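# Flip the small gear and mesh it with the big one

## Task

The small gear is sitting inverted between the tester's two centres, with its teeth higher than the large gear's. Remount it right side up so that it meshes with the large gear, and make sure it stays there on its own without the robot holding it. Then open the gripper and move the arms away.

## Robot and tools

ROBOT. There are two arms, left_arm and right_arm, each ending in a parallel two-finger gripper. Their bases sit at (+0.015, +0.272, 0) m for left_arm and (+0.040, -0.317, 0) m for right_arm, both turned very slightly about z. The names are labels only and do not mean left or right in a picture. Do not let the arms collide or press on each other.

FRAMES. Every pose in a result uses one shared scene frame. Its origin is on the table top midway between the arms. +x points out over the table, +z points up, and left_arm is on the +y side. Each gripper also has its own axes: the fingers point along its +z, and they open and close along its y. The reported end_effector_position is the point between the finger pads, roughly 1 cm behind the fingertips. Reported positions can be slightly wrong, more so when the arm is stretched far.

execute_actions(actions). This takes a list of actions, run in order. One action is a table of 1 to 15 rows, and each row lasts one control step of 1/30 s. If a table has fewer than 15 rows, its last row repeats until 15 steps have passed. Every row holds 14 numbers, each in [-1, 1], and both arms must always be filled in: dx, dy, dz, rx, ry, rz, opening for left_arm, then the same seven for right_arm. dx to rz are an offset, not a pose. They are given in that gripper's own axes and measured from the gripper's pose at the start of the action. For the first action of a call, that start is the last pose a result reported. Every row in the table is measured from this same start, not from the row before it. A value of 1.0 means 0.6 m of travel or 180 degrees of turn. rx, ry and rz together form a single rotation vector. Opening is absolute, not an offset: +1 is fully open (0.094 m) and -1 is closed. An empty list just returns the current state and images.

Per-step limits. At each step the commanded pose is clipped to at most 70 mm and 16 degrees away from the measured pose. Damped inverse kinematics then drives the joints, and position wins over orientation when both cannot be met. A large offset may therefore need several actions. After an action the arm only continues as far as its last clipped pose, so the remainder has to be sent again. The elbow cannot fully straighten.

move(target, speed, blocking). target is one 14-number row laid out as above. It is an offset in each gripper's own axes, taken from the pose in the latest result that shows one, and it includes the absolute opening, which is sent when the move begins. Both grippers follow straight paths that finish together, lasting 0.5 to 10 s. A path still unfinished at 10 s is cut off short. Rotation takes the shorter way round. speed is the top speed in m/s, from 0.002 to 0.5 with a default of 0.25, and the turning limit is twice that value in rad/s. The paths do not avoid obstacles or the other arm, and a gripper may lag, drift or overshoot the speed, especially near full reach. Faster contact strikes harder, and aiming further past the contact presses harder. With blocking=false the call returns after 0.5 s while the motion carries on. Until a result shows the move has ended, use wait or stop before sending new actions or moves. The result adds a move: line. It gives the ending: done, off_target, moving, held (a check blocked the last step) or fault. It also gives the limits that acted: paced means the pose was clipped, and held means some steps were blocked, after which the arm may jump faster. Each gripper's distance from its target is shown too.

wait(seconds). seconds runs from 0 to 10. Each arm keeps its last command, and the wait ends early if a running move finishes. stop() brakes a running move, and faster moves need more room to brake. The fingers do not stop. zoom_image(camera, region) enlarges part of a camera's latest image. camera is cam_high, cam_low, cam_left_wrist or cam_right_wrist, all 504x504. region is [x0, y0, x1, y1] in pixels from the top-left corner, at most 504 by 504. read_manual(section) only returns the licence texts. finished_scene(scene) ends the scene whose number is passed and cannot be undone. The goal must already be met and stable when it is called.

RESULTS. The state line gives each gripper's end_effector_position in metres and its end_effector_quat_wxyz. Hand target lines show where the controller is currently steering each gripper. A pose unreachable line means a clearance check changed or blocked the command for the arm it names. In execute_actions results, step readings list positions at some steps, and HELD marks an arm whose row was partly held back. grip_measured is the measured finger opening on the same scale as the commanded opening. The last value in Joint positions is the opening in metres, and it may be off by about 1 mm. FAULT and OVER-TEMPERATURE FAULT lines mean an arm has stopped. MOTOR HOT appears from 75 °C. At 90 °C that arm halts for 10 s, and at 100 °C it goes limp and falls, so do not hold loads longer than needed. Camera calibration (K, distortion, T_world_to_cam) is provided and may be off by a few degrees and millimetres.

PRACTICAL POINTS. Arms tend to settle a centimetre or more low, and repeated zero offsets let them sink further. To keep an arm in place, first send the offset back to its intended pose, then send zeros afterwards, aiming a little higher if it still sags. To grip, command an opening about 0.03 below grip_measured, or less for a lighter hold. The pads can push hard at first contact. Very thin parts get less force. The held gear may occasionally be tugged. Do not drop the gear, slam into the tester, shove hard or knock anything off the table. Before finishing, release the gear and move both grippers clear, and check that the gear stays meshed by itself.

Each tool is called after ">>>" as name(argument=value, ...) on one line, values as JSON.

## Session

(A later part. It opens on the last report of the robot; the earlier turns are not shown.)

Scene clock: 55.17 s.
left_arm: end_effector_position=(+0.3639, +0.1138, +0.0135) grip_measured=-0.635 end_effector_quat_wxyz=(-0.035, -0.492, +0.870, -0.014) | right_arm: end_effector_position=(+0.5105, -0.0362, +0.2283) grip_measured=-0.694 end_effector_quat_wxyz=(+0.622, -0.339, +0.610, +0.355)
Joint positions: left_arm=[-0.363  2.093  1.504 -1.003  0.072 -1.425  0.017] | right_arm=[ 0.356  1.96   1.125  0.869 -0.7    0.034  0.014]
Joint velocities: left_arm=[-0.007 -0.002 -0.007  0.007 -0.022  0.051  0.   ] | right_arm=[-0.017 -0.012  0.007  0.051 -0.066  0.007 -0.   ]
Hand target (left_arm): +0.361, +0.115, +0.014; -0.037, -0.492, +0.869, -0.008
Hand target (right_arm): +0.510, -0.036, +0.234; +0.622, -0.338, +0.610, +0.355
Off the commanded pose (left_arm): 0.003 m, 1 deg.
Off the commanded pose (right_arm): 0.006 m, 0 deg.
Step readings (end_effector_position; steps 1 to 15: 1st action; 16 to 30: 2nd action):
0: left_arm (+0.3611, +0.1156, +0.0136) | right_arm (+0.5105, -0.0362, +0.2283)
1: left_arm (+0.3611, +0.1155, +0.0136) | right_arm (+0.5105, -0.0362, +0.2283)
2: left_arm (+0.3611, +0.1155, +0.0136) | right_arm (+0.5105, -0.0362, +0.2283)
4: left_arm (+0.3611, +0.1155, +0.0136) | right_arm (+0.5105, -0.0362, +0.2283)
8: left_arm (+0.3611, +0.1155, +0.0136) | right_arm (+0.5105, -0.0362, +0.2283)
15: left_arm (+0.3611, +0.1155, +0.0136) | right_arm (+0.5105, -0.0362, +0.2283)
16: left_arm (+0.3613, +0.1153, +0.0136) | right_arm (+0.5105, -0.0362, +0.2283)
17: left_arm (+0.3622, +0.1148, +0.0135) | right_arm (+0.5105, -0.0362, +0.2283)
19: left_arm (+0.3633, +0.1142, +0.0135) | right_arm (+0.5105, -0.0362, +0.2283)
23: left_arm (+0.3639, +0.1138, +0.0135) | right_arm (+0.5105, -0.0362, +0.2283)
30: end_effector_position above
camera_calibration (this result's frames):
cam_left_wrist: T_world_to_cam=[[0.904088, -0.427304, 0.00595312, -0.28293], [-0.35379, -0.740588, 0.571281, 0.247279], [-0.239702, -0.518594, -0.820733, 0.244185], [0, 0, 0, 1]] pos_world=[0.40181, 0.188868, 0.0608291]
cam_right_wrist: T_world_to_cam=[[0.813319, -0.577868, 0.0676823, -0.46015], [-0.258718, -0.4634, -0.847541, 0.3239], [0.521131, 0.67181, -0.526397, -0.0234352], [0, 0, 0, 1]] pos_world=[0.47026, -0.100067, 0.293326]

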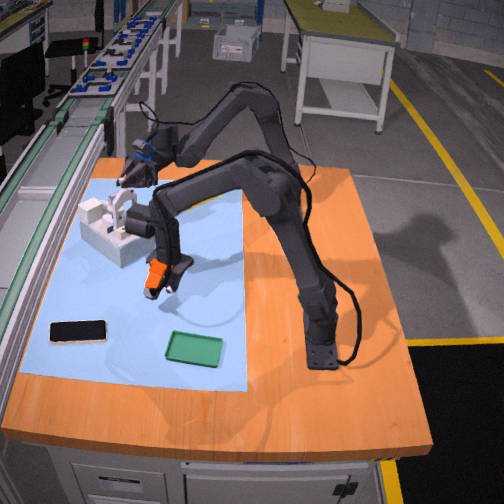

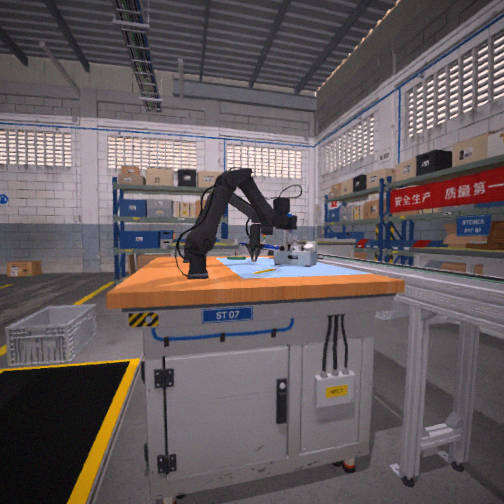

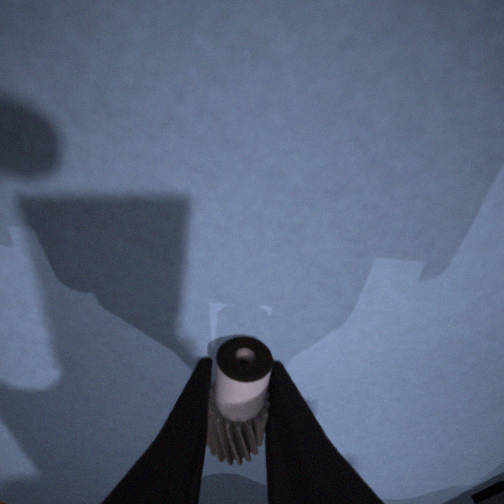

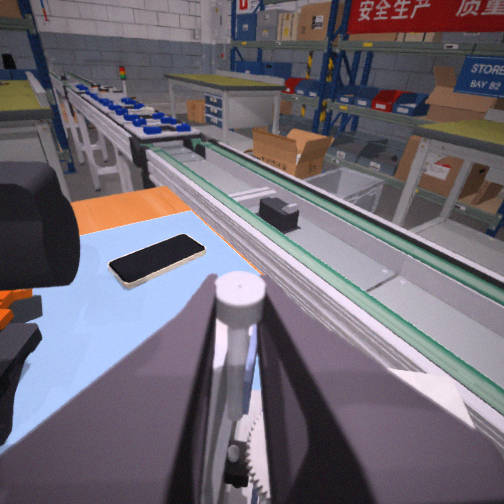

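>>> move(target=[0,0,-0.07,0,0,0,-0.68,-0.01,0,0,0,0,0,-0.76], speed=0.06)

>>> move(target=[0,0,-0.15,0,0,0.583,-0.68,-0.01,0,0,0,0,0,-0.76], speed=0.3)

Scene clock: 56.57 s.
left_arm: end_effector_position=(+0.3605, +0.1152, +0.0406) grip_measured=-0.635 end_effector_quat_wxyz=(-0.042, -0.491, +0.870, -0.004) | right_arm: end_effector_position=(+0.5105, -0.0362, +0.2283) grip_measured=-0.694 end_effector_quat_wxyz=(+0.622, -0.339, +0.610, +0.355)
Joint positions: left_arm=[-0.363  2.072  1.584 -1.128  0.072 -1.421  0.017] | right_arm=[ 0.356  1.96   1.125  0.869 -0.7    0.034  0.014]
Joint velocities: left_arm=[-0.012 -0.012 -0.017  0.066 -0.007  0.066  0.002] | right_arm=[-0.002 -0.002  0.002 -0.037  0.007  0.007 -0.001]
Hand target (left_arm): +0.365, +0.117, +0.055; -0.034, -0.492, +0.870, -0.014
Hand target (right_arm): +0.510, -0.036, +0.234; +0.622, -0.338, +0.610, +0.355
Off the commanded pose (left_arm): 0.016 m, 1 deg.
Off the commanded pose (right_arm): 0.006 m, 0 deg.
move: off_target (left_arm)
camera_calibration (this result's frames):
cam_left_wrist: T_world_to_cam=[[0.901981, -0.431365, -0.0188581, -0.27721], [-0.344034, -0.744392, 0.572295, 0.228526], [-0.260906, -0.509711, -0.819831, 0.272935], [0, 0, 0, 1]] pos_world=[0.399869, 0.189652, 0.0877487]
cam_right_wrist: T_world_to_cam=[[0.813319, -0.577868, 0.0676823, -0.46015], [-0.258718, -0.4634, -0.847541, 0.3239], [0.521131, 0.67181, -0.526397, -0.0234352], [0, 0, 0, 1]] pos_world=[0.47026, -0.100067, 0.293326]

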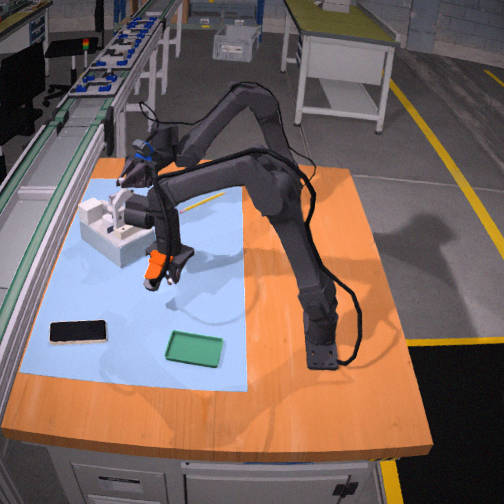

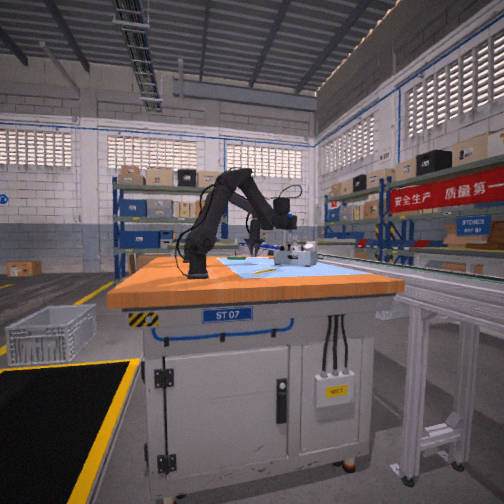

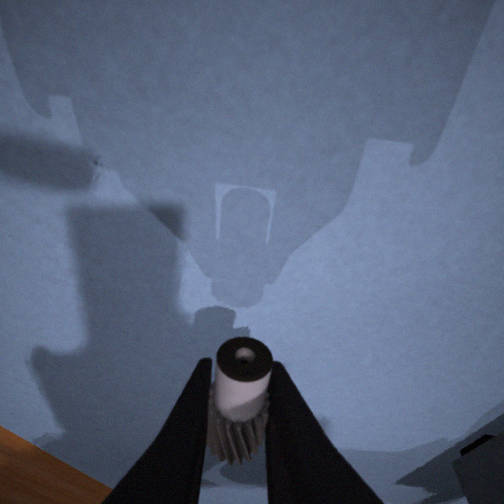

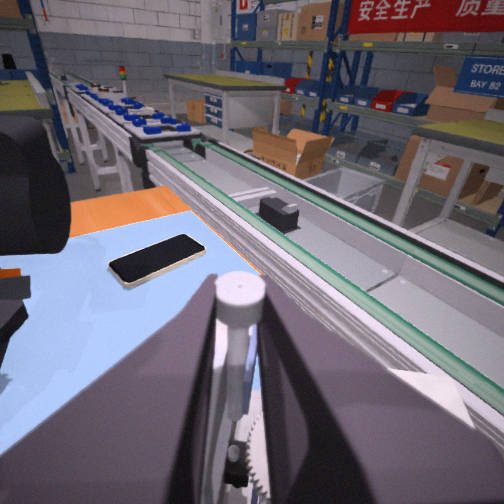

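Scene clock: 60.23 s.
left_arm: end_effector_position=(+0.3615, +0.1181, +0.1168) grip_measured=-0.635 end_effector_quat_wxyz=(-0.037, +0.392, +0.918, -0.036) | right_arm: end_effector_position=(+0.5105, -0.0362, +0.2283) grip_measured=-0.694 end_effector_quat_wxyz=(+0.622, -0.339, +0.610, +0.355)
Joint positions: left_arm=[-0.355  2.072  1.887 -1.462  0.071  0.422  0.017] | right_arm=[ 0.356  1.96   1.125  0.869 -0.7    0.034  0.014]
Joint velocities: left_arm=[0.002 0.002 0.012 0.081 0.022 0.022 0.   ] | right_arm=[-0.002 -0.012  0.017 -0.007  0.022  0.007  0.002]
Hand target (left_arm): +0.366, +0.121, +0.130; -0.022, +0.391, +0.919, -0.036
Hand target (right_arm): +0.510, -0.036, +0.234; +0.622, -0.338, +0.610, +0.355
Off the commanded pose (left_arm): 0.015 m, 2 deg.
Off the commanded pose (right_arm): 0.006 m, 0 deg.
move: off_target (left_arm)
camera_calibration (this result's frames):
cam_left_wrist: T_world_to_cam=[[-0.644457, -0.756092, 0.114016, 0.306479], [-0.593636, 0.58872, 0.54864, 0.12296], [-0.481945, 0.285891, -0.828248, 0.324082], [0, 0, 0, 1]] pos_world=[0.426696, 0.066685, 0.166016]
cam_right_wrist: T_world_to_cam=[[0.813319, -0.577868, 0.0676823, -0.46015], [-0.258718, -0.4634, -0.847541, 0.3239], [0.521131, 0.67181, -0.526397, -0.0234352], [0, 0, 0, 1]] pos_world=[0.47026, -0.100067, 0.293326]

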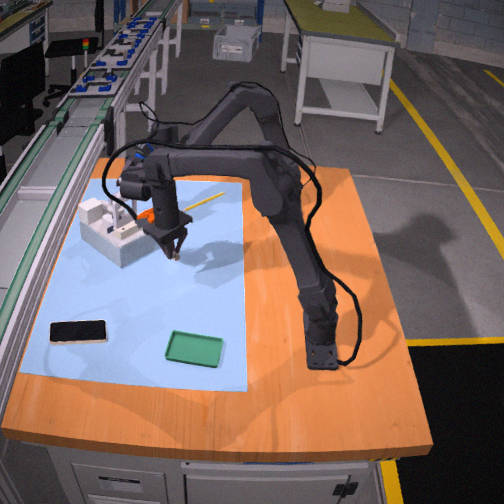

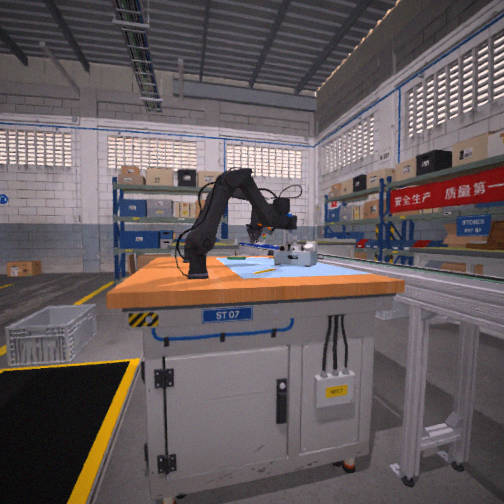

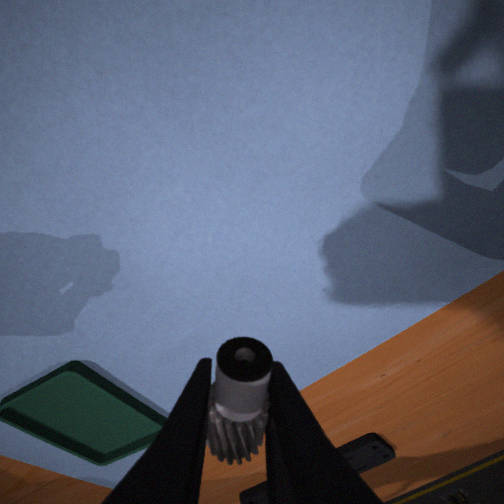

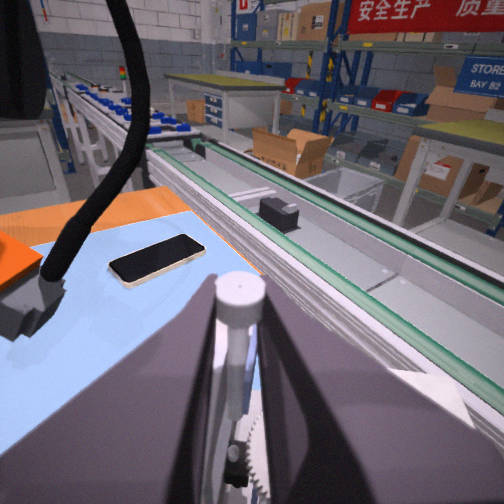

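>>> move(target=[-0.14,-0.01,-0.09,0,-0.525,0,-0.68,-0.01,0,0,0,0,0,-0.76], speed=0.25)

Scene clock: 64.43 s.
left_arm: end_effector_position=(+0.4273, +0.0587, +0.1618) grip_measured=-0.635 end_effector_quat_wxyz=(+0.646, +0.228, +0.663, -0.301) | right_arm: end_effector_position=(+0.5105, -0.0362, +0.2283) grip_measured=-0.694 end_effector_quat_wxyz=(+0.622, -0.339, +0.610, +0.355)
Joint positions: left_arm=[-0.277  1.858  0.603  1.273  0.458 -0.113  0.017] | right_arm=[ 0.356  1.96   1.125  0.869 -0.7    0.034  0.014]
Joint velocities: left_arm=[-0.022 -0.002  0.007 -0.022 -0.022  0.022  0.   ] | right_arm=[ 0.002 -0.002  0.012  0.007 -0.022 -0.066 -0.   ]
Hand target (left_arm): +0.425, +0.055, +0.167; +0.655, +0.229, +0.653, -0.303
Hand target (right_arm): +0.510, -0.036, +0.234; +0.622, -0.338, +0.610, +0.355
Off the commanded pose (left_arm): 0.010 m, 2 deg.
Off the commanded pose (right_arm): 0.006 m, 0 deg.
move: done
camera_calibration (this result's frames):
cam_left_wrist: T_world_to_cam=[[-0.698928, -0.686418, 0.200825, 0.303946], [-0.469168, 0.228117, -0.853138, 0.367057], [0.539797, -0.690502, -0.481483, -0.0253391], [0, 0, 0, 1]] pos_world=[0.398326, 0.107405, 0.23991]
cam_right_wrist: T_world_to_cam=[[0.813319, -0.577868, 0.0676823, -0.46015], [-0.258718, -0.4634, -0.847541, 0.3239], [0.521131, 0.67181, -0.526397, -0.0234352], [0, 0, 0, 1]] pos_world=[0.47026, -0.100067, 0.293326]

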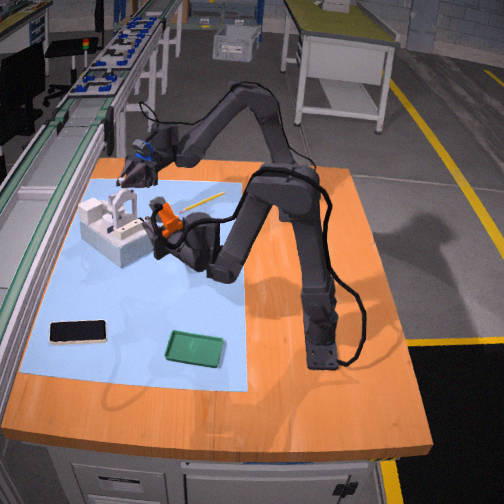

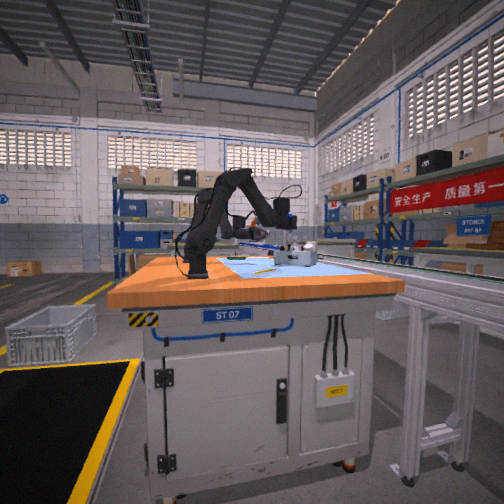

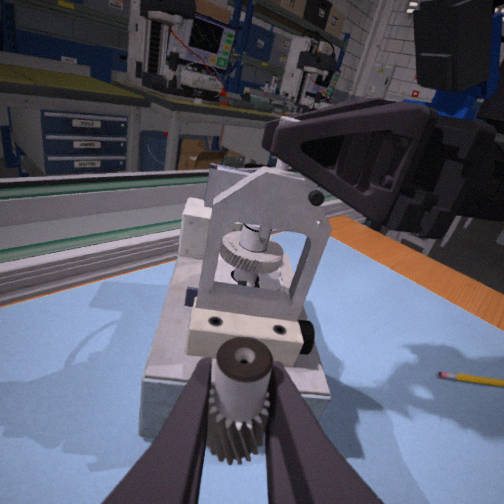

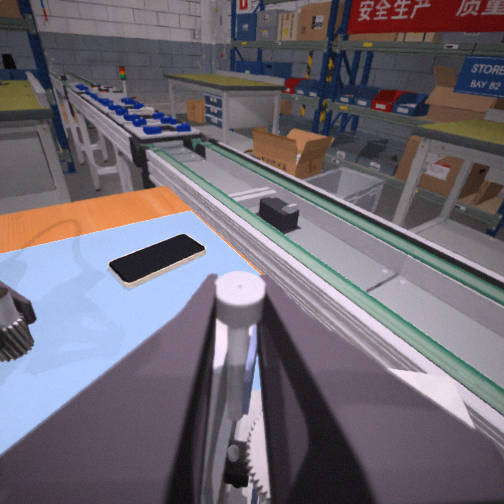

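>>> move(target=[0.012,-0.031,0.125,0.011,-0.008,0.035,-0.68,-0.01,0,0,0,0,0,-0.76], speed=0.08)

Scene clock: 66.13 s.
left_arm: end_effector_position=(+0.4623, -0.0024, +0.1493) grip_measured=-0.635 end_effector_quat_wxyz=(+0.656, +0.270, +0.646, -0.281) | right_arm: end_effector_position=(+0.5105, -0.0362, +0.2283) grip_measured=-0.694 end_effector_quat_wxyz=(+0.622, -0.339, +0.610, +0.355)
Joint positions: left_arm=[-0.396  2.054  0.843  1.232  0.371 -0.017  0.017] | right_arm=[ 0.356  1.96   1.125  0.869 -0.7    0.034  0.014]
Joint velocities: left_arm=[-0.012  0.002  0.002 -0.066 -0.066  0.007  0.   ] | right_arm=[ 0.002  0.007  0.017 -0.007  0.095  0.037  0.   ]
Hand target (left_arm): +0.466, -0.008, +0.158; +0.666, +0.272, +0.636, -0.279
Hand target (right_arm): +0.510, -0.036, +0.234; +0.622, -0.338, +0.610, +0.355
Off the commanded pose (left_arm): 0.011 m, 2 deg.
Off the commanded pose (right_arm): 0.006 m, 0 deg.
move: off_target (left_arm)
camera_calibration (this result's frames):
cam_left_wrist: T_world_to_cam=[[-0.730837, -0.674243, 0.106174, 0.317883], [-0.400673, 0.297863, -0.866452, 0.357259], [0.552574, -0.675776, -0.487841, -0.0973784], [0, 0, 0, 1]] pos_world=[0.429273, 0.0421098, 0.228292]
cam_right_wrist: T_world_to_cam=[[0.813319, -0.577868, 0.0676823, -0.46015], [-0.258718, -0.4634, -0.847541, 0.3239], [0.521131, 0.67181, -0.526397, -0.0234352], [0, 0, 0, 1]] pos_world=[0.47026, -0.100067, 0.293326]

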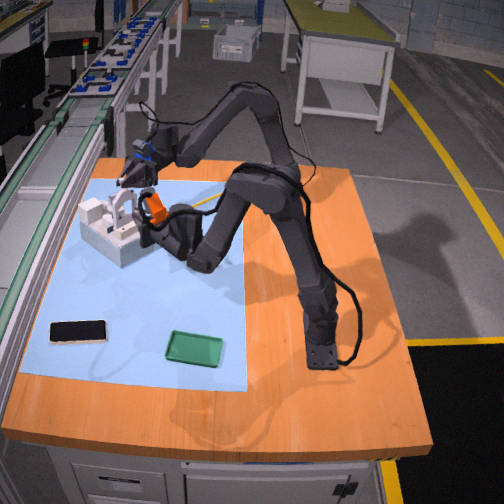

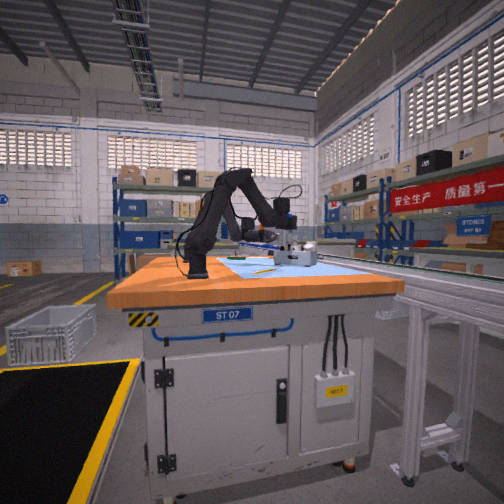

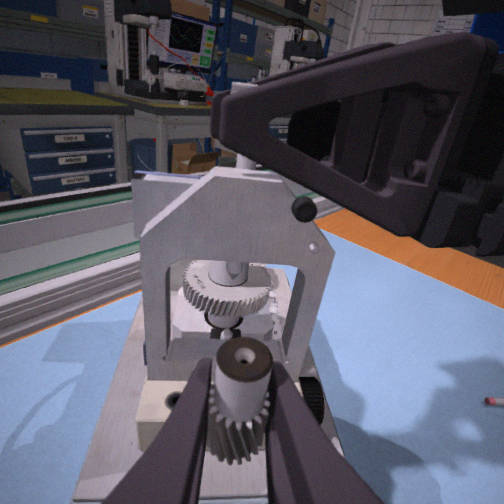

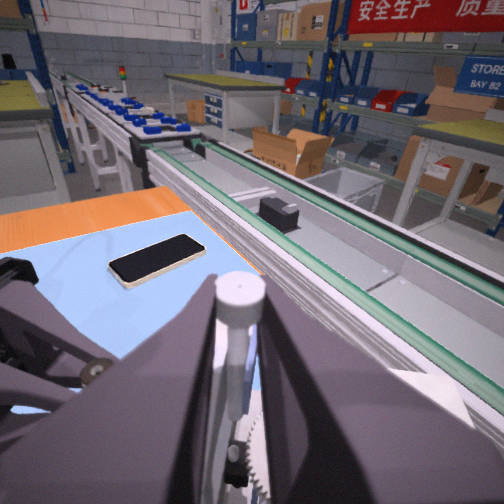

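>>> execute_actions(actions=[[[-0.014,0,0.01,0,-0.008,0,-0.68,-0.03,0,0,0,-0.01,0,-0.78],[-0.014,0,0.01,0,-0.008,0,-0.68,-0.05,0,-0.01,0,-0.02,-0.01,-0.78],[-0.014,0,0.01,0,-0.008,0,-0.68,-0.07,0,-0.01,0,-0.03,-0.01,-0.78],[-0.014,0,0.01,0,-0.008,0,-0.68,-0.09,0,-0.015,0,-0.04,-0.015,-0.78],[-0.014,0,0.01,0,-0.008,0,-0.68,-0.11,0,-0.02,0,-0.05,-0.02,-0.78],[-0.014,0,0.01,0,-0.008,0,-0.68,-0.13,0,-0.02,0,-0.06,-0.02,-0.78],[-0.014,0,0.01,0,-0.008,0,-0.68,-0.15,0,-0.025,0,-0.07,-0.025,-0.78],[-0.014,0,0.01,0,-0.008,0,-0.68,-0.17,0,-0.03,0,-0.08,-0.03,-0.78],[-0.014,0,0.01,0,-0.008,0,-0.68,-0.2,0,-0.03,0,-0.09,-0.03,-0.78]],[[-0.014,0,0.01,0,-0.008,0,-0.68,-0.17,0,-0.025,0,-0.075,-0.035,-0.78]]])

Scene clock: 67.43 s.
left_arm: end_effector_position=(+0.4624, -0.0023, +0.1491) grip_measured=-0.635 end_effector_quat_wxyz=(+0.655, +0.266, +0.648, -0.284) | right_arm: end_effector_position=(+0.5095, -0.0377, +0.2519) grip_measured=-0.694 end_effector_quat_wxyz=(+0.633, -0.304, +0.599, +0.384)
Joint positions: left_arm=[-0.396  2.054  0.843  1.232  0.37  -0.027  0.017] | right_arm=[ 0.358  1.946  1.125  0.947 -0.685  0.155  0.014]
Joint velocities: left_arm=[-0.007 -0.012 -0.002  0.037 -0.007 -0.007 -0.   ] | right_arm=[-0.002 -0.007  0.002  0.037 -0.037 -0.022 -0.001]
Hand target (left_arm): +0.466, -0.006, +0.158; +0.664, +0.264, +0.639, -0.286
Hand target (right_arm): +0.497, -0.057, +0.333; +0.714, -0.304, +0.507, +0.374
Off the commanded pose (left_arm): 0.010 m, 1 deg.
Off the commanded pose (right_arm): 0.100 m, 15 deg; position clipped at the last step of the last action.
Step readings (end_effector_position; steps 1 to 15: 1st action; 16 to 30: 2nd action):
0: left_arm (+0.4624, -0.0023, +0.1491) | right_arm (+0.5105, -0.0362, +0.2283)
1: left_arm (+0.4624, -0.0023, +0.1491) | right_arm (+0.5105, -0.0362, +0.2284)
2: left_arm (+0.4624, -0.0023, +0.1491) | right_arm (+0.5104, -0.0363, +0.2295)
4: left_arm (+0.4624, -0.0023, +0.1491) | right_arm (+0.5103, -0.0364, +0.2303)
8: left_arm (+0.4624, -0.0023, +0.1491) | right_arm (+0.5099, -0.0374, +0.2399)
15: left_arm (+0.4624, -0.0023, +0.1491) | right_arm (+0.5096, -0.0377, +0.2489)
16: left_arm (+0.4624, -0.0023, +0.1491) | right_arm (+0.5097, -0.0378, +0.2494)
17: left_arm (+0.4624, -0.0023, +0.1491) | right_arm (+0.5097, -0.0378, +0.2500)
19: left_arm (+0.4624, -0.0023, +0.1491) | right_arm (+0.5097, -0.0380, +0.2510)
23: left_arm (+0.4624, -0.0023, +0.1491) | right_arm (+0.5097, -0.0380, +0.2516)
30: end_effector_position above
camera_calibration (this result's frames):
cam_left_wrist: T_world_to_cam=[[-0.729273, -0.674128, 0.117098, 0.315754], [-0.408191, 0.291299, -0.865174, 0.360393], [0.549127, -0.678746, -0.487609, -0.0959007], [0, 0, 0, 1]] pos_world=[0.430041, 0.042784, 0.228066]
cam_right_wrist: T_world_to_cam=[[0.810434, -0.58583, 0.000166421, -0.443574], [-0.274928, -0.380585, -0.882932, 0.363221], [0.517312, 0.715512, -0.4695, -0.0202072], [0, 0, 0, 1]] pos_world=[0.4698, -0.107164, 0.311286]

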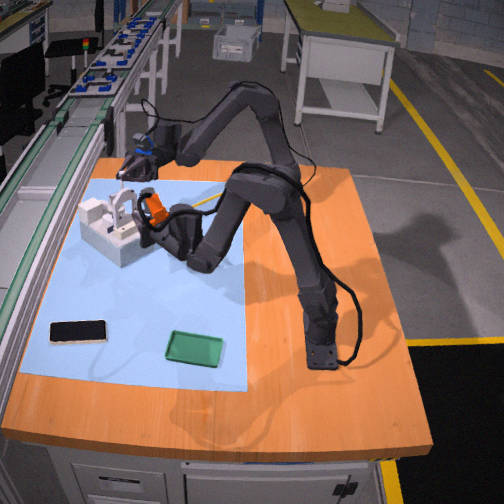

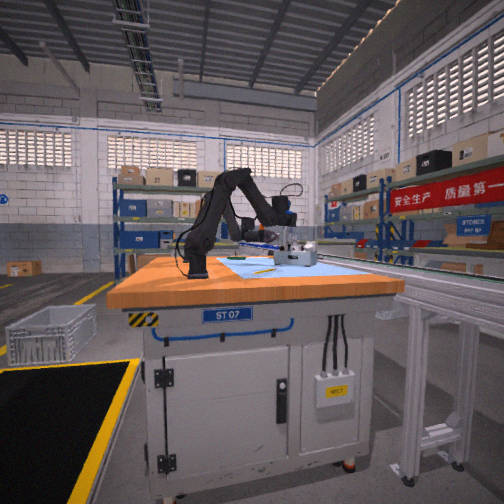

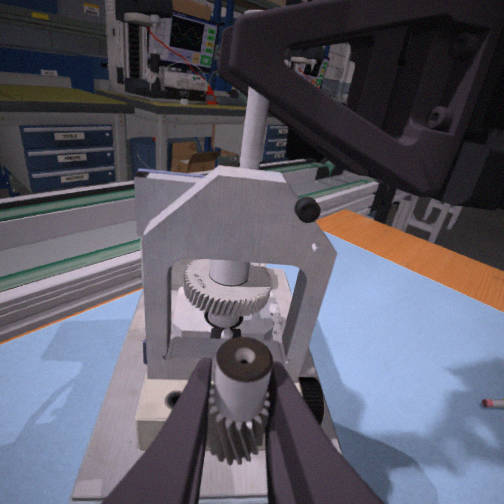

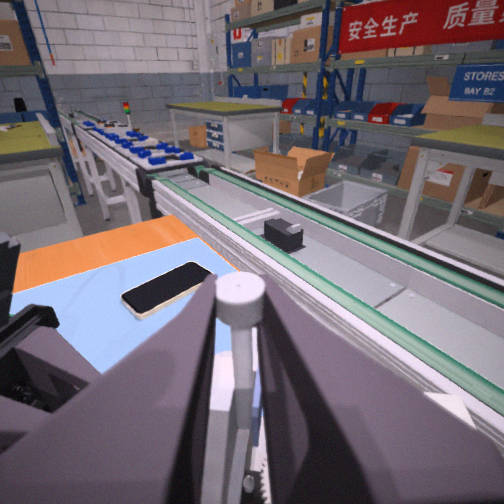

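>>> execute_actions(actions=[[[-0.012,0.002,0.014,0,-0.008,0.004,-0.68,-0.14,0,-0.02,0,-0.06,-0.04,-0.78],[-0.012,0.003,0.018,0,-0.008,0.006,-0.68,-0.14,0,-0.02,0,-0.06,-0.04,-0.78],[-0.012,0.004,0.022,0,-0.008,0.008,-0.68,-0.14,0,-0.02,0,-0.06,-0.04,-0.78],[-0.012,0.005,0.026,0,-0.008,0.01,-0.68,-0.14,0,-0.02,0,-0.06,-0.04,-0.78],[-0.012,0.006,0.030,0,-0.008,0.01,-0.68,-0.14,0,-0.02,0,-0.06,-0.04,-0.78],[-0.012,0.007,0.034,0,-0.008,0.01,-0.68,-0.14,0,-0.02,0,-0.06,-0.04,-0.78],[-0.012,0.007,0.038,0,-0.008,0.01,-0.68,-0.14,0,-0.02,0,-0.06,-0.04,-0.78],[-0.012,0.007,0.042,0,-0.008,0.01,-0.68,-0.14,0,-0.02,0,-0.06,-0.04,-0.78],[-0.012,0.007,0.046,0,-0.008,0.01,-0.68,-0.14,0,-0.02,0,-0.06,-0.04,-0.78],[-0.012,0.007,0.050,0,-0.008,0.01,-0.68,-0.14,0,-0.02,0,-0.06,-0.04,-0.78],[-0.012,0.007,0.054,0,-0.008,0.01,-0.68,-0.14,0,-0.02,0,-0.06,-0.04,-0.78]]])

>>> wait(seconds=0.3)

Scene clock: 68.40 s.
left_arm: end_effector_position=(+0.4836, -0.0160, +0.1499) grip_measured=-0.635 end_effector_quat_wxyz=(+0.661, +0.270, +0.642, -0.279) | right_arm: end_effector_position=(+0.5096, -0.0377, +0.2509) grip_measured=-0.694 end_effector_quat_wxyz=(+0.632, -0.305, +0.600, +0.384)
Joint positions: left_arm=[-0.406  2.12   0.957  1.194  0.359 -0.012  0.017] | right_arm=[ 0.358  1.946  1.125  0.943 -0.685  0.153  0.014]
Joint velocities: left_arm=[-0.022  0.022  0.037 -0.095 -0.007 -0.066 -0.001] | right_arm=[ 0.012 -0.007 -0.007  0.037  0.022 -0.081 -0.   ]
Hand target (left_arm): +0.487, -0.023, +0.157; +0.667, +0.272, +0.635, -0.278
Hand target (right_arm): +0.500, -0.057, +0.330; +0.707, -0.308, +0.518, +0.370
Off the commanded pose (left_arm): 0.010 m, 1 deg.
Off the commanded pose (right_arm): 0.086 m, 13 deg; position clipped at the last step of the last action.
Step readings (end_effector_position):
0: left_arm (+0.4624, -0.0023, +0.1491) | right_arm (+0.5095, -0.0377, +0.2519)
1: left_arm (+0.4625, -0.0023, +0.1486) | right_arm (+0.5095, -0.0377, +0.2516)
2: left_arm (+0.4631, -0.0026, +0.1484) | right_arm (+0.5096, -0.0377, +0.2512)
4: left_arm (+0.4662, -0.0040, +0.1477) | right_arm (+0.5096, -0.0377, +0.2510)
8: left_arm (+0.4748, -0.0076, +0.1477) | right_arm (+0.5096, -0.0377, +0.2509)
15: end_effector_position above
camera_calibration (this result's frames):
cam_left_wrist: T_world_to_cam=[[-0.730391, -0.675896, 0.0984566, 0.325124], [-0.391437, 0.296081, -0.871271, 0.366594], [0.559737, -0.674908, -0.480826, -0.122618], [0, 0, 0, 1]] pos_world=[0.4496, 0.0284529, 0.228435]
cam_right_wrist: T_world_to_cam=[[0.810326, -0.585978, -0.000591333, -0.443402], [-0.277399, -0.382714, -0.881238, 0.363183], [0.51616, 0.714254, -0.472673, -0.0193999], [0, 0, 0, 1]] pos_world=[0.47006, -0.106972, 0.310619]

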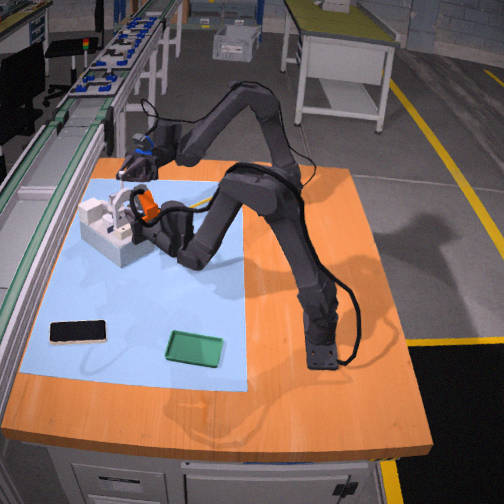

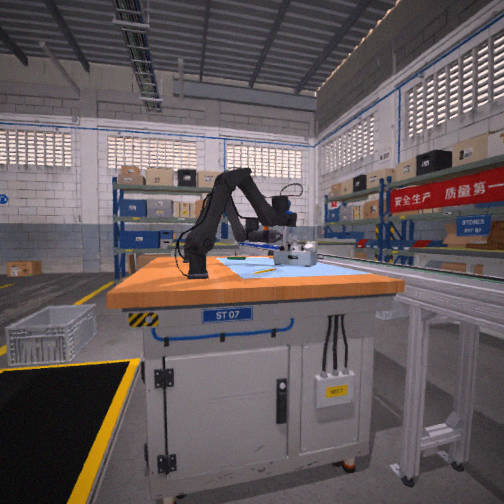

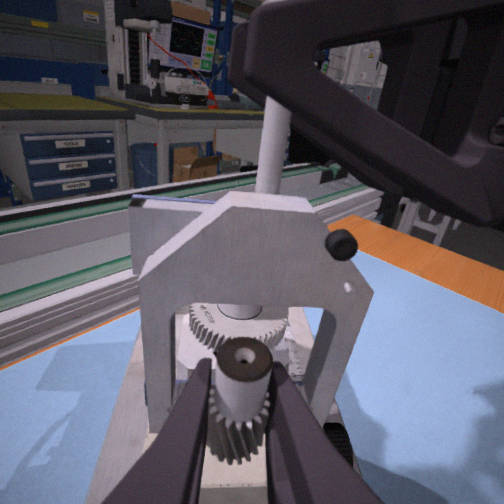

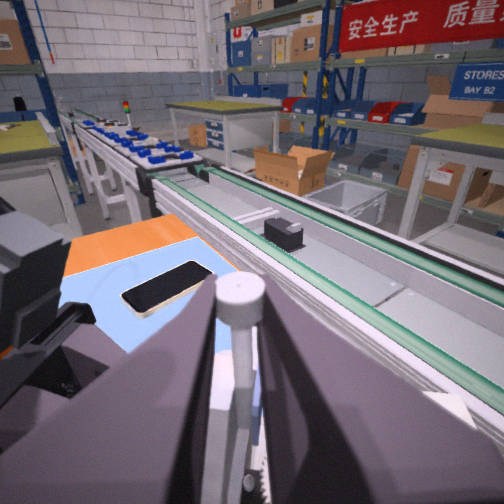

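Scene clock: 68.70 s.
left_arm: end_effector_position=(+0.4837, -0.0165, +0.1475) grip_measured=-0.635 end_effector_quat_wxyz=(+0.658, +0.271, +0.645, -0.279) | right_arm: end_effector_position=(+0.5096, -0.0377, +0.2509) grip_measured=-0.694 end_effector_quat_wxyz=(+0.632, -0.305, +0.600, +0.384)
Joint positions: left_arm=[-0.408  2.122  0.958  1.186  0.357 -0.011  0.017] | right_arm=[ 0.358  1.946  1.125  0.943 -0.685  0.153  0.014]
Joint velocities: left_arm=[-0.032 -0.002 -0.012  0.022  0.007  0.022 -0.   ] | right_arm=[-0.007 -0.017 -0.017 -0.022 -0.051  0.022 -0.   ]
Hand target (left_arm): +0.487, -0.023, +0.157; +0.667, +0.272, +0.635, -0.278
Hand target (right_arm): +0.500, -0.057, +0.330; +0.707, -0.308, +0.518, +0.370
Off the commanded pose (left_arm): 0.012 m, 2 deg.
Off the commanded pose (right_arm): 0.086 m, 13 deg; position clipped at the last step of the last action.
wait: 0.30 s; at rest by 0.27 s
camera_calibration (this result's frames):
cam_left_wrist: T_world_to_cam=[[-0.729404, -0.676642, 0.100622, 0.324309], [-0.397762, 0.299831, -0.867114, 0.367172], [0.556556, -0.672501, -0.48784, -0.121513], [0, 0, 0, 1]] pos_world=[0.450228, 0.0276343, 0.226469]
cam_right_wrist: T_world_to_cam=[[0.810326, -0.585978, -0.000591333, -0.443402], [-0.277399, -0.382714, -0.881238, 0.363183], [0.51616, 0.714254, -0.472673, -0.0193999], [0, 0, 0, 1]] pos_world=[0.47006, -0.106972, 0.310619]

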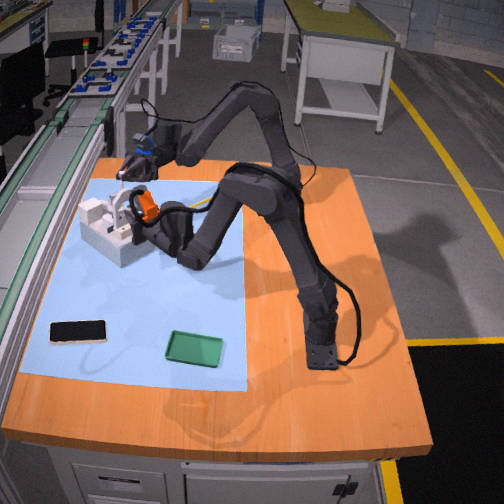

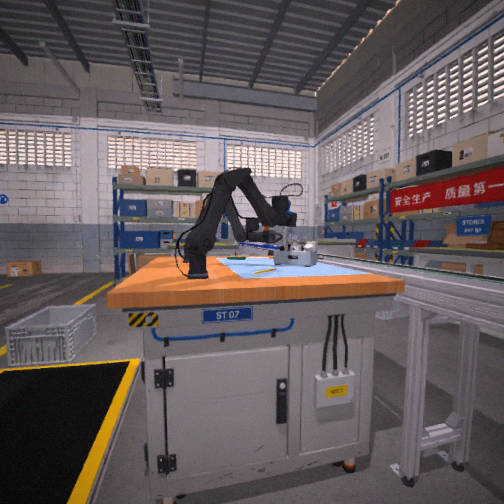

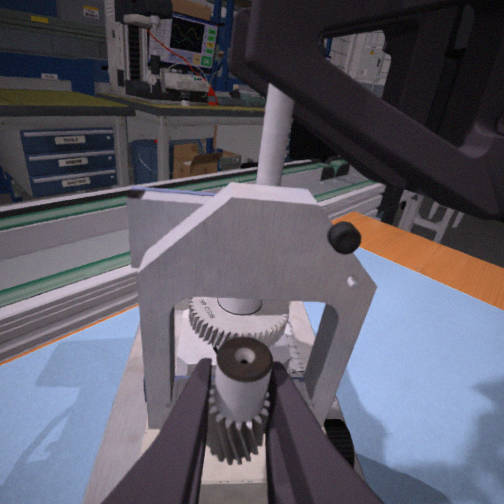

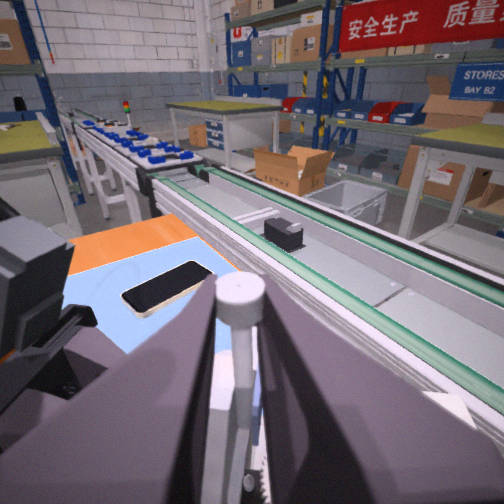

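>>> execute_actions(actions=[[[-0.013,-0.005,0.013,0,-0.008,0.002,-0.68,-0.14,0,-0.02,0,-0.06,-0.04,-0.78],[-0.013,-0.006,0.015,0,-0.008,0.002,-0.68,-0.14,0,-0.02,0,-0.06,-0.04,-0.78],[-0.013,-0.007,0.018,0,-0.008,0.002,-0.68,-0.14,0,-0.02,0,-0.06,-0.04,-0.78],[-0.013,-0.008,0.021,0,-0.008,0.002,-0.68,-0.14,0,-0.02,0,-0.06,-0.04,-0.78],[-0.013,-0.009,0.024,0,-0.008,0.002,-0.68,-0.14,0,-0.02,0,-0.06,-0.04,-0.78],[-0.013,-0.0095,0.027,0,-0.008,0.002,-0.68,-0.14,0,-0.02,0,-0.06,-0.04,-0.78],[-0.013,-0.0095,0.030,0,-0.008,0.002,-0.68,-0.14,0,-0.02,0,-0.06,-0.04,-0.78],[-0.013,-0.0095,0.033,0,-0.008,0.002,-0.68,-0.14,0,-0.02,0,-0.06,-0.04,-0.78],[-0.013,-0.0095,0.036,0,-0.008,0.002,-0.68,-0.14,0,-0.02,0,-0.06,-0.04,-0.78],[-0.013,-0.0095,0.039,0,-0.008,0.002,-0.68,-0.14,0,-0.02,0,-0.06,-0.04,-0.78],[-0.013,-0.0095,0.042,0,-0.008,0.002,-0.68,-0.14,0,-0.02,0,-0.06,-0.04,-0.78]]])

>>> wait(seconds=0.3)

Scene clock: 69.83 s.
left_arm: end_effector_position=(+0.4924, -0.0325, +0.1475) grip_measured=-0.635 end_effector_quat_wxyz=(+0.659, +0.271, +0.643, -0.279) | right_arm: end_effector_position=(+0.5096, -0.0376, +0.2505) grip_measured=-0.694 end_effector_quat_wxyz=(+0.632, -0.305, +0.601, +0.384)
Joint positions: left_arm=[-0.434  2.163  1.028  1.162  0.333 -0.011  0.017] | right_arm=[ 0.358  1.946  1.125  0.941 -0.685  0.152  0.014]
Joint velocities: left_arm=[ 0.002 -0.007  0.042 -0.037 -0.007  0.051  0.001] | right_arm=[-0.007 -0.002 -0.017 -0.051  0.022 -0.007 -0.   ]
Hand target (left_arm): +0.496, -0.038, +0.156; +0.667, +0.269, +0.636, -0.280
Hand target (right_arm): +0.500, -0.057, +0.329; +0.706, -0.308, +0.519, +0.369
Off the commanded pose (left_arm): 0.011 m, 1 deg.
Off the commanded pose (right_arm): 0.085 m, 13 deg.
Step readings (end_effector_position):
0: left_arm (+0.4837, -0.0164, +0.1473) | right_arm (+0.5096, -0.0377, +0.2509)
1: left_arm (+0.4838, -0.0164, +0.1473) | right_arm (+0.5096, -0.0377, +0.2508)
2: left_arm (+0.4840, -0.0163, +0.1473) | right_arm (+0.5096, -0.0377, +0.2507)
4: left_arm (+0.4844, -0.0176, +0.1470) | right_arm (+0.5096, -0.0377, +0.2506)
8: left_arm (+0.4867, -0.0248, +0.1460) | right_arm (+0.5096, -0.0376, +0.2505)
15: end_effector_position above
camera_calibration (this result's frames):
cam_left_wrist: T_world_to_cam=[[-0.731172, -0.67499, 0.0988738, 0.321058], [-0.393013, 0.298316, -0.869798, 0.373435], [0.557609, -0.674831, -0.4834, -0.138393], [0, 0, 0, 1]] pos_world=[0.458684, 0.0119173, 0.22617]
cam_right_wrist: T_world_to_cam=[[0.810264, -0.586065, -0.000559349, -0.443409], [-0.278178, -0.383754, -0.88054, 0.363037], [0.515839, 0.713625, -0.473972, -0.0191553], [0, 0, 0, 1]] pos_world=[0.470148, -0.10688, 0.310341]

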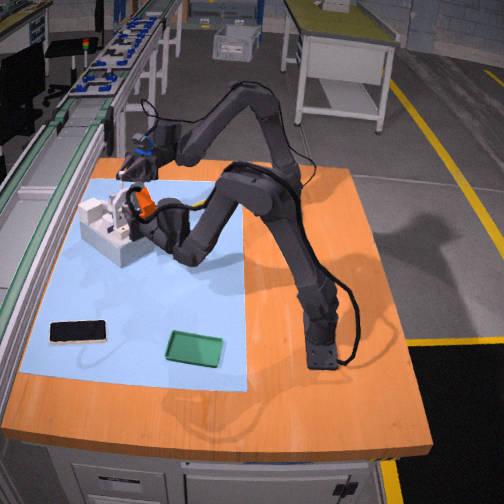

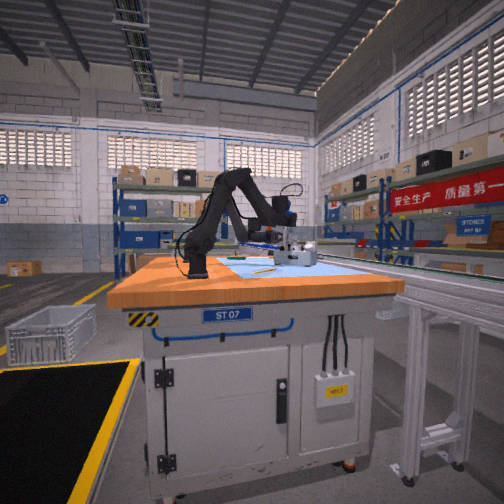

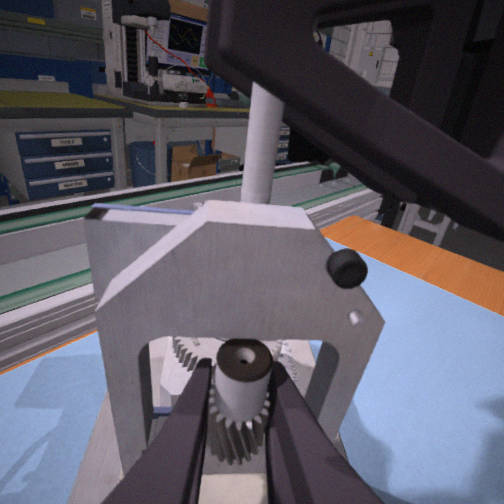

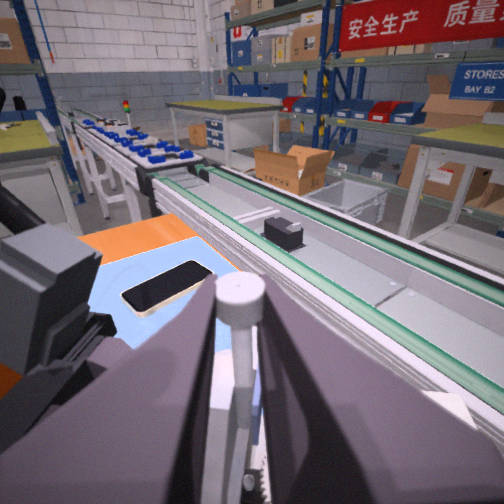

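Scene clock: 70.13 s.
left_arm: end_effector_position=(+0.4930, -0.0321, +0.1465) grip_measured=-0.635 end_effector_quat_wxyz=(+0.658, +0.270, +0.645, -0.278) | right_arm: end_effector_position=(+0.5096, -0.0376, +0.2505) grip_measured=-0.694 end_effector_quat_wxyz=(+0.632, -0.305, +0.601, +0.384)
Joint positions: left_arm=[-0.434  2.163  1.029  1.156  0.329 -0.011  0.017] | right_arm=[ 0.358  1.946  1.125  0.941 -0.685  0.152  0.014]
Joint velocities: left_arm=[-0.032 -0.007 -0.007 -0.007  0.022 -0.007 -0.001] | right_arm=[-0.002  0.007  0.022 -0.007  0.022 -0.022 -0.   ]
Hand target (left_arm): +0.496, -0.038, +0.156; +0.667, +0.269, +0.636, -0.280
Hand target (right_arm): +0.500, -0.057, +0.329; +0.706, -0.308, +0.519, +0.369
Off the commanded pose (left_arm): 0.012 m, 1 deg.
Off the commanded pose (right_arm): 0.085 m, 13 deg.
wait: 0.30 s; at rest by 0.17 s
camera_calibration (this result's frames):
cam_left_wrist: T_world_to_cam=[[-0.728439, -0.677692, 0.100543, 0.320146], [-0.397622, 0.298683, -0.867574, 0.374682], [0.557918, -0.671953, -0.487038, -0.138486], [0, 0, 0, 1]] pos_world=[0.459452, 0.0119932, 0.225428]
cam_right_wrist: T_world_to_cam=[[0.810264, -0.586065, -0.000559349, -0.443409], [-0.278178, -0.383754, -0.88054, 0.363037], [0.515839, 0.713625, -0.473972, -0.0191553], [0, 0, 0, 1]] pos_world=[0.470148, -0.10688, 0.310341]

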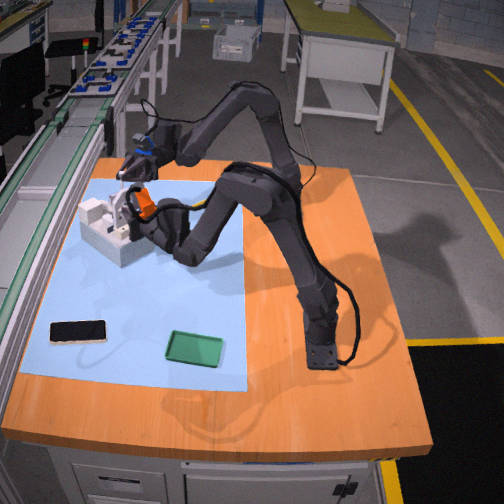

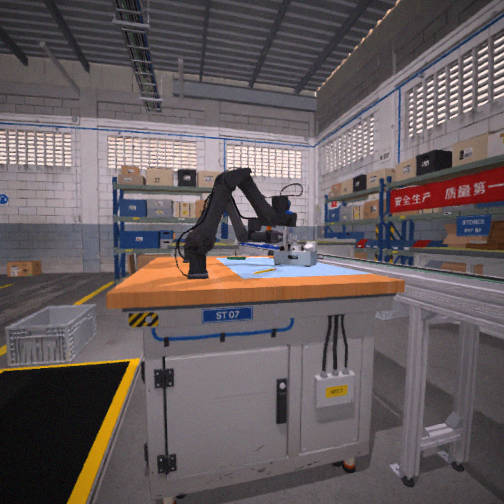

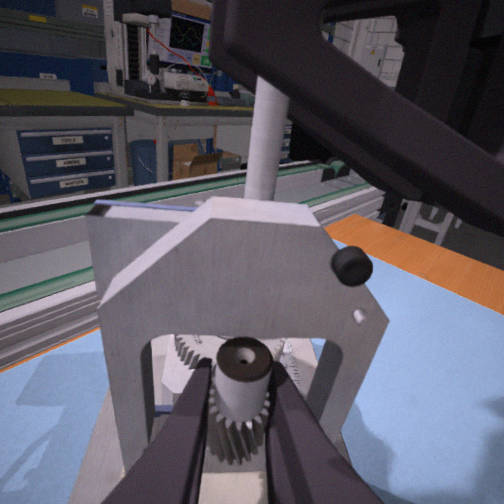

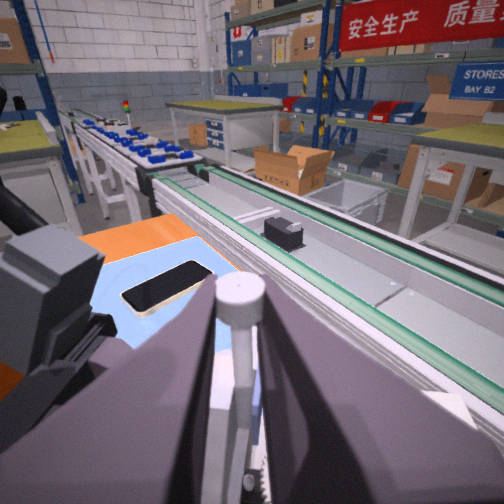

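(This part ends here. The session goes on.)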